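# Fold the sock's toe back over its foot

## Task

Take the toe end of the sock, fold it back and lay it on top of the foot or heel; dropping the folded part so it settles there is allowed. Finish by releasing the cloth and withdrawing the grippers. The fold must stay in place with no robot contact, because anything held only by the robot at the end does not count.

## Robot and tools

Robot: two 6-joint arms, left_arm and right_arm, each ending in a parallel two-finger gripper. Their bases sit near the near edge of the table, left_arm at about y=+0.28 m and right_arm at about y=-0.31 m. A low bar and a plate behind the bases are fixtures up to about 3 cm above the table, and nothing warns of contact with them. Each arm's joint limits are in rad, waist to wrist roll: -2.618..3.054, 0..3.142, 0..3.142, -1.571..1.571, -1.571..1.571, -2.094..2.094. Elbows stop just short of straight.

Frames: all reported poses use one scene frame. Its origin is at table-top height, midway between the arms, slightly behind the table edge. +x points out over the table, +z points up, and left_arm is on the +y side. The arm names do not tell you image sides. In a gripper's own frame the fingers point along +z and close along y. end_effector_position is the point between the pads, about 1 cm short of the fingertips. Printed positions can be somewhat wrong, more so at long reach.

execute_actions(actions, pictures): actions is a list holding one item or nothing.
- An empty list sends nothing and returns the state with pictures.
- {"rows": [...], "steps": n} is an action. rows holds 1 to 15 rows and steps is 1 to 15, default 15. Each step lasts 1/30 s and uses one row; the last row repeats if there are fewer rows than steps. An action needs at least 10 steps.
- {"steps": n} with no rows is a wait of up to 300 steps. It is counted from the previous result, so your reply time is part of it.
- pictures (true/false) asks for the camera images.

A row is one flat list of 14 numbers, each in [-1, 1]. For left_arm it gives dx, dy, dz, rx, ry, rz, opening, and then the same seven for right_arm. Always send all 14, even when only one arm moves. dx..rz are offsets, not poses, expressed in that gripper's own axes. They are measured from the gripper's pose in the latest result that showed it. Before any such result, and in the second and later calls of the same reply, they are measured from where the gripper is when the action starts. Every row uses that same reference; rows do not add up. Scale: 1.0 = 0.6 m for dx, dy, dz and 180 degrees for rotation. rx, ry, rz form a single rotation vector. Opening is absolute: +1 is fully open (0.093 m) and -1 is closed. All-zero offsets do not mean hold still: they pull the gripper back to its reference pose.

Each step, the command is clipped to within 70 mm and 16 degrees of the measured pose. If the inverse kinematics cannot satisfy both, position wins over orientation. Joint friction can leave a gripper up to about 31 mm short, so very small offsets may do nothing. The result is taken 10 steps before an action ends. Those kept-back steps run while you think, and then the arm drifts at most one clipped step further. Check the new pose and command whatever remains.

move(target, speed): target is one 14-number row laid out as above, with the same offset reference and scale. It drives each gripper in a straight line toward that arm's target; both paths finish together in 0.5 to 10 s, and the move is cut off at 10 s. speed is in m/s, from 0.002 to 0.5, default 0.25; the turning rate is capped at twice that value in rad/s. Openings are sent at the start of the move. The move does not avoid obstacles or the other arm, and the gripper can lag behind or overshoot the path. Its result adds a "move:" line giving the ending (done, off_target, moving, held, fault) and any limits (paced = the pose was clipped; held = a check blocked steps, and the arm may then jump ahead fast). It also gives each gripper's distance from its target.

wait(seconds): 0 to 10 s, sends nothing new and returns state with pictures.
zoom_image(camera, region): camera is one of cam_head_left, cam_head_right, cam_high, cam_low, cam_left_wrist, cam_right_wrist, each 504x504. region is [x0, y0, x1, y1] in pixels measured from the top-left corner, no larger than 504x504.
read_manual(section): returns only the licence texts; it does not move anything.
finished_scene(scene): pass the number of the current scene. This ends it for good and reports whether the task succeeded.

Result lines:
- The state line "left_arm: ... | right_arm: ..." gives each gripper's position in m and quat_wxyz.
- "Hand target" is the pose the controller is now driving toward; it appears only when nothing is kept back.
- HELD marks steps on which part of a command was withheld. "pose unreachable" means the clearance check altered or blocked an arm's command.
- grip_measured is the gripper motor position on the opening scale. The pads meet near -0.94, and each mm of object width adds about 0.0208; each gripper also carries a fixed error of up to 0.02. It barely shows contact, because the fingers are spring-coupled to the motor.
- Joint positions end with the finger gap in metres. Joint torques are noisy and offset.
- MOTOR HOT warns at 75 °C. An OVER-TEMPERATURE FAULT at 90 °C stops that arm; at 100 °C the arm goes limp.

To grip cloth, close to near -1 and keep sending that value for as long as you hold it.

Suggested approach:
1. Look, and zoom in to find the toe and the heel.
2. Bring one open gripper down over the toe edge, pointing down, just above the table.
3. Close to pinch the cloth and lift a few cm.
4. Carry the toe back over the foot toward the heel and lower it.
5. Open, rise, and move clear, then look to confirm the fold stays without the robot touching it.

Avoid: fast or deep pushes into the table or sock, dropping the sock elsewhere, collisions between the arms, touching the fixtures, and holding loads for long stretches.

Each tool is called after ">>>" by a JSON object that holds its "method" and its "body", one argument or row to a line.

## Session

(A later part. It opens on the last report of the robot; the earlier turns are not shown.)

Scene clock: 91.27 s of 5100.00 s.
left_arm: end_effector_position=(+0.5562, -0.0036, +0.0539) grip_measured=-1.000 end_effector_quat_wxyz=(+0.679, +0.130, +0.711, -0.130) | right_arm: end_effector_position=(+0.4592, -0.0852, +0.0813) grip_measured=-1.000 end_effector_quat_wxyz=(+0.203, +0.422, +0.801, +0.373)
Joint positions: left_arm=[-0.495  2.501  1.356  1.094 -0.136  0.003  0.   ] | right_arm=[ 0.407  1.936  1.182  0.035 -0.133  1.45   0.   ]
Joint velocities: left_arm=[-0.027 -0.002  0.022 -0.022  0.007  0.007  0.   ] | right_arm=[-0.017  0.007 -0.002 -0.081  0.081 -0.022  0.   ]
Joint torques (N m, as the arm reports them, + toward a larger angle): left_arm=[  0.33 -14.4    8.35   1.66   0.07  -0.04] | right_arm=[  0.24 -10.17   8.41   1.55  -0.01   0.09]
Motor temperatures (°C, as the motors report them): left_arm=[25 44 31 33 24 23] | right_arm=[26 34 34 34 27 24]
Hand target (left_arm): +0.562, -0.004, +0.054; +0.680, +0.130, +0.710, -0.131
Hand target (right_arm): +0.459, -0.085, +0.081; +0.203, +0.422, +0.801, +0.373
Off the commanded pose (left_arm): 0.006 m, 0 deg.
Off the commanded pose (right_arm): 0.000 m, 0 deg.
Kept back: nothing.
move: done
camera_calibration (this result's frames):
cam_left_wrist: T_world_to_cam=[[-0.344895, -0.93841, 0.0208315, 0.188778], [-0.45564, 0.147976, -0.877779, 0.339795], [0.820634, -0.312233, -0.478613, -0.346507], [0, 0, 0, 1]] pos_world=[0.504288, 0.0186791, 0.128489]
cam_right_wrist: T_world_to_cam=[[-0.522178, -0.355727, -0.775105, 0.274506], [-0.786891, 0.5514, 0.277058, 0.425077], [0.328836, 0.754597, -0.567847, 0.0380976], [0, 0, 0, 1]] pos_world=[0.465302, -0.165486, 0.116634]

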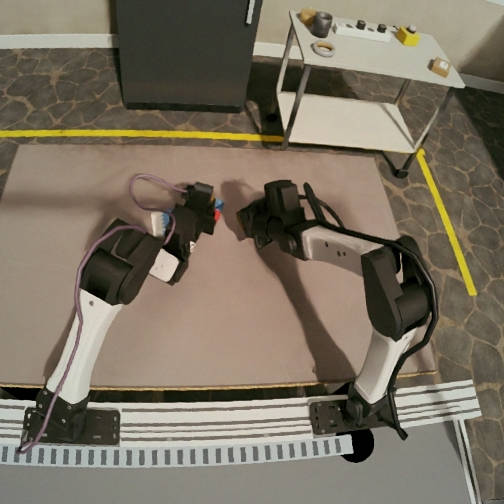

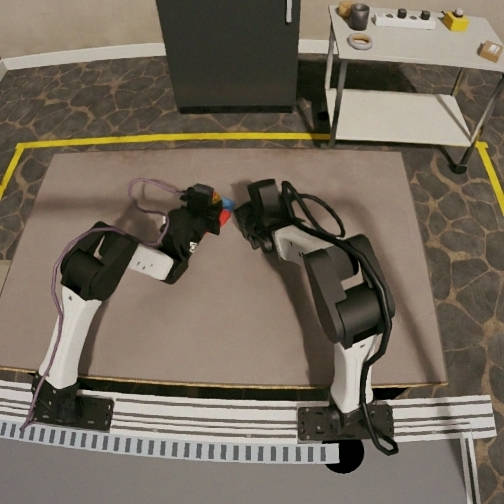

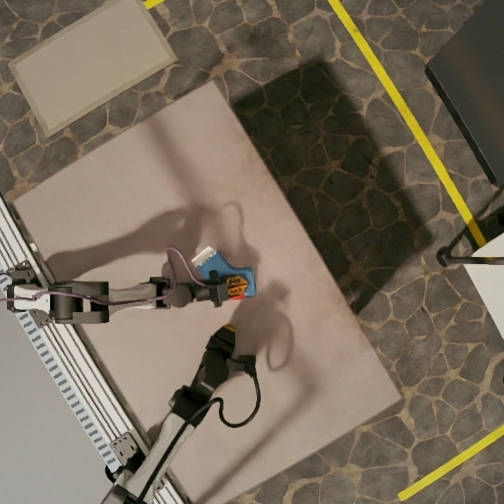

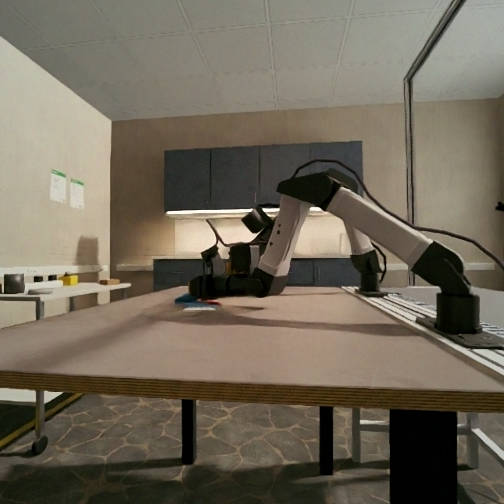

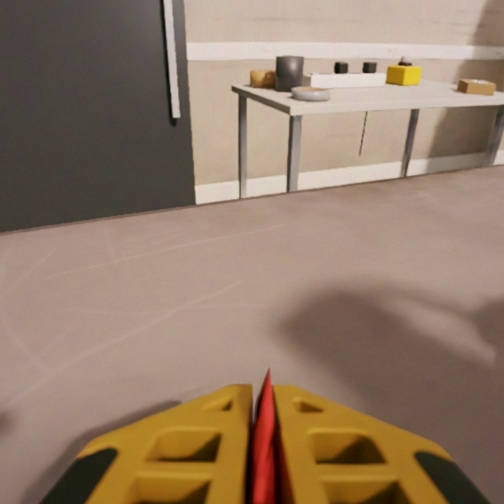

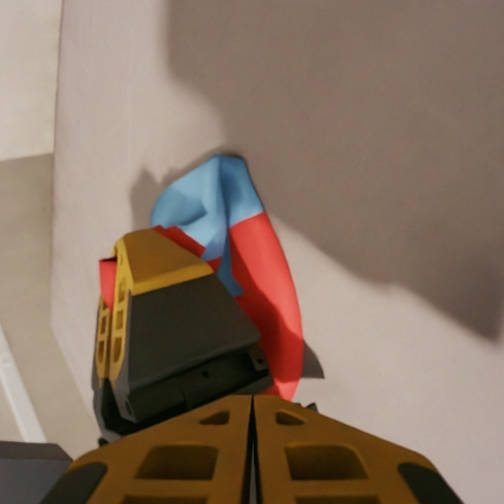

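>>> {"method": "move", "body": {
  "target": [0,0,-0.03,0,0,0,1,0,0,0,0,0,0,-1],
  "speed": 0.05
}}

Scene clock: 92.60 s of 5100.00 s.
left_arm: end_effector_position=(+0.5441, +0.0029, +0.0427) grip_measured=+0.980 end_effector_quat_wxyz=(+0.671, +0.132, +0.719, -0.128) | right_arm: end_effector_position=(+0.4592, -0.0852, +0.0813) grip_measured=-1.000 end_effector_quat_wxyz=(+0.203, +0.422, +0.801, +0.373)
Joint positions: left_arm=[-0.495  2.488  1.287  1.126 -0.136  0.003  0.092] | right_arm=[ 0.407  1.936  1.182  0.035 -0.133  1.45   0.   ]
Joint velocities: left_arm=[-0.017 -0.002  0.002  0.037  0.125  0.051 -0.001] | right_arm=[-0.002 -0.007 -0.007 -0.037 -0.022  0.007  0.   ]
Joint torques (N m, as the arm reports them, + toward a larger angle): left_arm=[ -0.53 -17.68   3.91   1.93  -0.03  -0.05] | right_arm=[  0.14 -10.18   8.34   1.53  -0.03   0.08]
Motor temperatures (°C, as the motors report them): left_arm=[25 44 31 33 24 23] | right_arm=[26 34 34 34 27 24]
Hand target (left_arm): +0.540, +0.003, +0.054; +0.678, +0.130, +0.711, -0.130
Hand target (right_arm): +0.459, -0.085, +0.081; +0.203, +0.422, +0.801, +0.373
Off the commanded pose (left_arm): 0.013 m, 1 deg.
Off the commanded pose (right_arm): 0.000 m, 0 deg.
Kept back: nothing.
move: off_target (left_arm)
camera_calibration (this result's frames):
cam_left_wrist: T_world_to_cam=[[-0.34454, -0.938612, 0.0173135, 0.19092], [-0.473099, 0.157674, -0.866785, 0.332549], [0.810845, -0.306834, -0.498381, -0.333798], [0, 0, 0, 1]] pos_world=[0.493766, 0.024345, 0.118585]
cam_right_wrist: T_world_to_cam=[[-0.522178, -0.355727, -0.775105, 0.274506], [-0.786891, 0.5514, 0.277058, 0.425077], [0.328836, 0.754597, -0.567847, 0.0380976], [0, 0, 0, 1]] pos_world=[0.465302, -0.165486, 0.116634]

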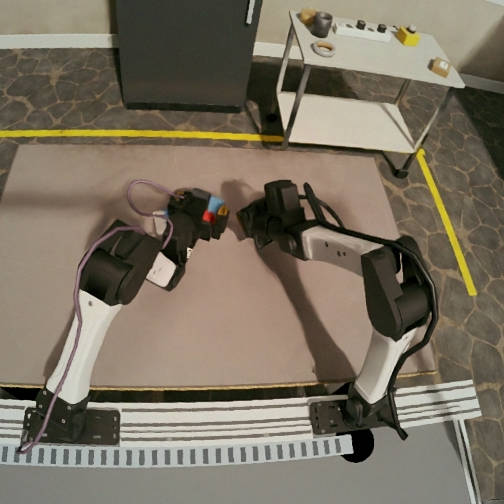

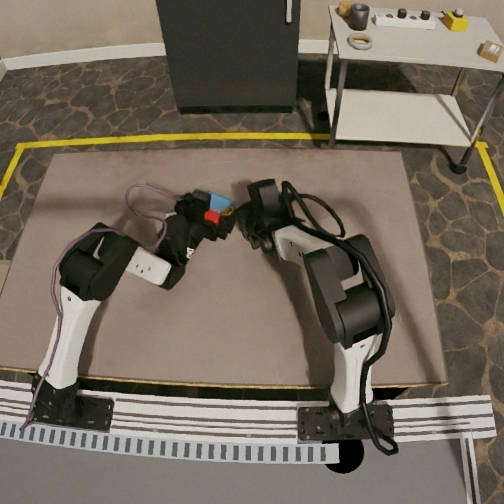

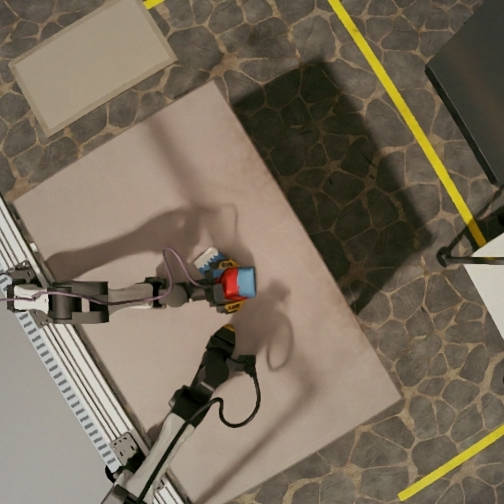

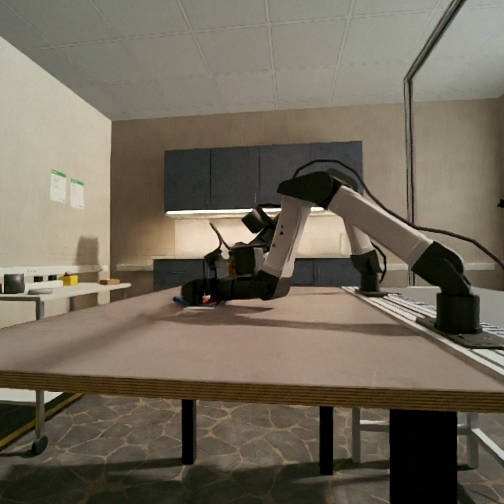

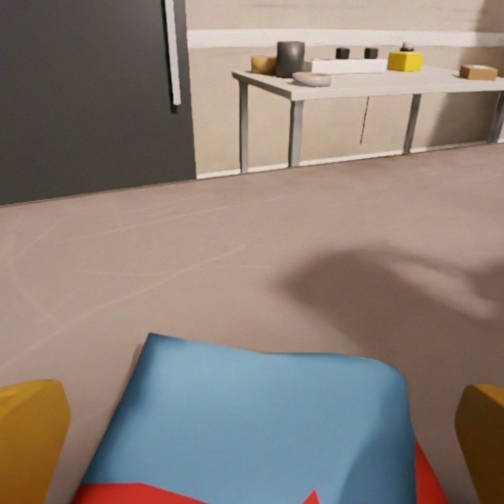

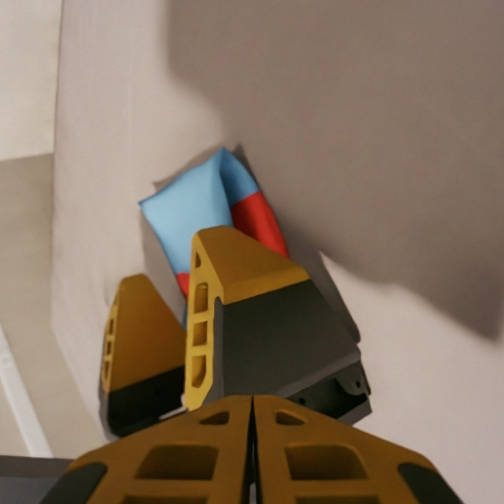

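The toe fell toward the base: a proper fold. Lift the left arm up (and slightly back) and retract the right.

>>> {"method": "move", "body": {
  "target": [-0.2,0,-0.08,0,0,0,1,-0.05,0.1,-0.15,0,0,0,-1],
  "speed": 0.15
}}

Scene clock: 94.33 s of 5100.00 s.
left_arm: end_effector_position=(+0.5139, +0.0204, +0.1709) grip_measured=+0.980 end_effector_quat_wxyz=(+0.678, +0.128, +0.712, -0.127) | right_arm: end_effector_position=(+0.4475, -0.1245, +0.1811) grip_measured=-1.000 end_effector_quat_wxyz=(+0.202, +0.424, +0.801, +0.371)
Joint positions: left_arm=[-0.502  2.052  1.143  0.855 -0.149  0.003  0.092] | right_arm=[ 0.322  1.731  1.345 -0.346 -0.194  1.396  0.   ]
Joint velocities: left_arm=[-0.017  0.007 -0.007 -0.037  0.11  -0.007 -0.   ] | right_arm=[-0.002 -0.012  0.002 -0.007 -0.081 -0.081  0.   ]
Joint torques (N m, as the arm reports them, + toward a larger angle): left_arm=[ -1.02 -14.34   5.3    1.65  -0.04  -0.06] | right_arm=[-0.28 -9.19 10.24  1.38 -0.13  0.  ]
Motor temperatures (°C, as the motors report them): left_arm=[25 45 31 33 24 23] | right_arm=[26 34 35 34 27 24]
Hand target (left_arm): +0.507, +0.018, +0.166; +0.671, +0.132, +0.719, -0.128
Hand target (right_arm): +0.448, -0.126, +0.186; +0.203, +0.422, +0.801, +0.373
Off the commanded pose (left_arm): 0.009 m, 1 deg.
Off the commanded pose (right_arm): 0.005 m, 0 deg.
Kept back: nothing.
move: done
camera_calibration (this result's frames):
cam_left_wrist: T_world_to_cam=[[-0.338816, -0.940645, 0.0197652, 0.191344], [-0.458451, 0.146714, -0.876526, 0.420983], [0.8216, -0.306043, -0.480948, -0.248577], [0, 0, 0, 1]] pos_world=[0.462061, 0.0421474, 0.245668]
cam_right_wrist: T_world_to_cam=[[-0.527154, -0.354211, -0.772426, 0.333726], [-0.783439, 0.554655, 0.280322, 0.408231], [0.329137, 0.752922, -0.569892, 0.12829], [0, 0, 0, 1]] pos_world=[0.453525, -0.20481, 0.216454]

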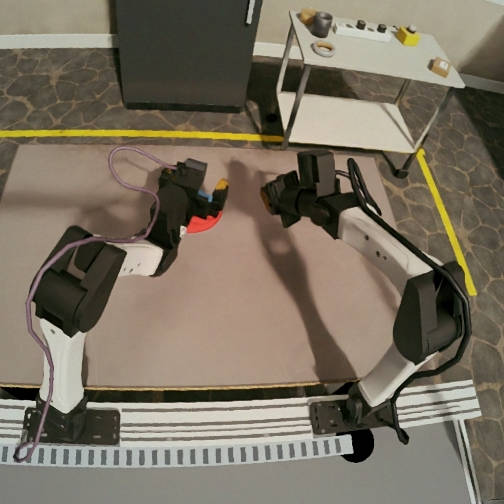

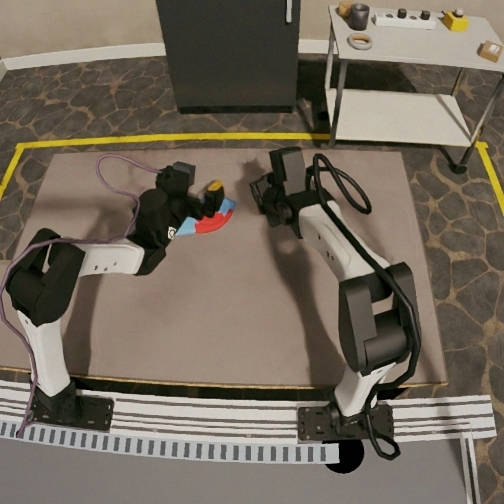

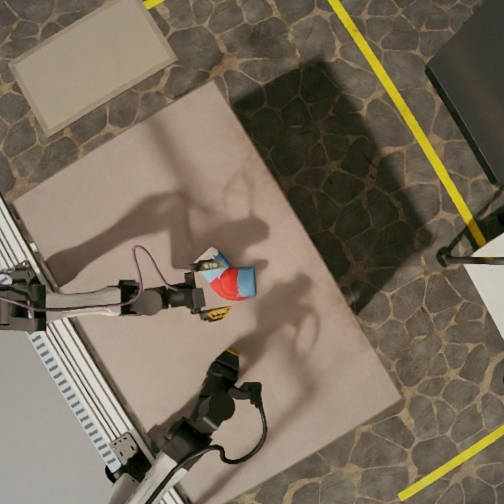

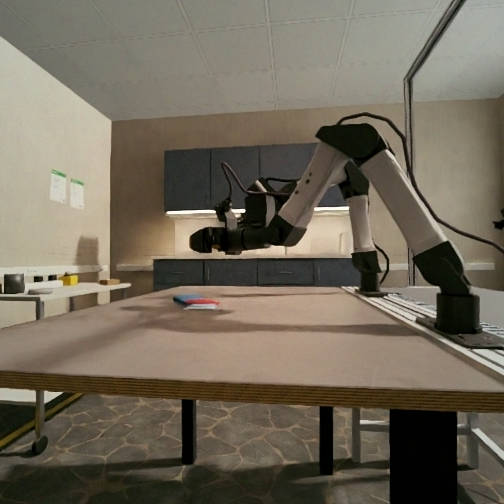

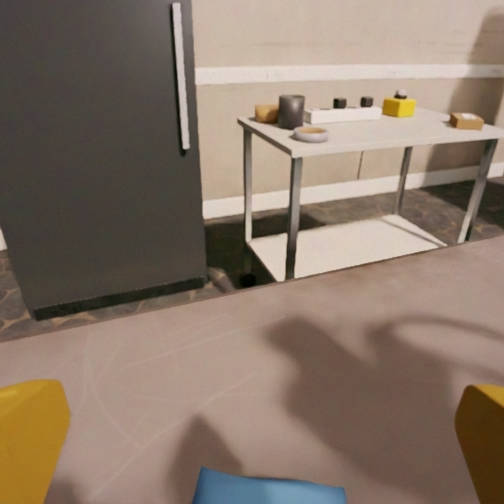

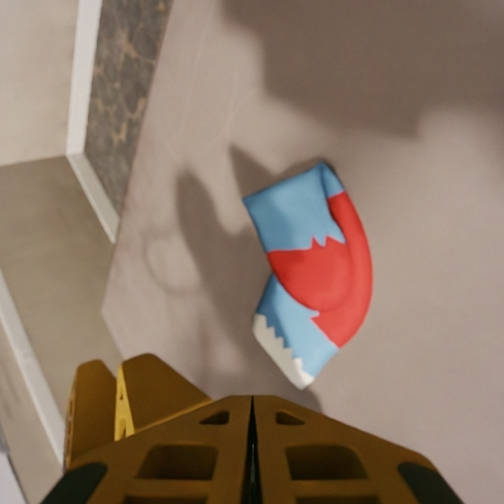

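The toe lies on the heel, and both arms are clear.

>>> {"method": "finished_scene", "body": {
  "scene": 1
}}

The scene is finished: the task was done.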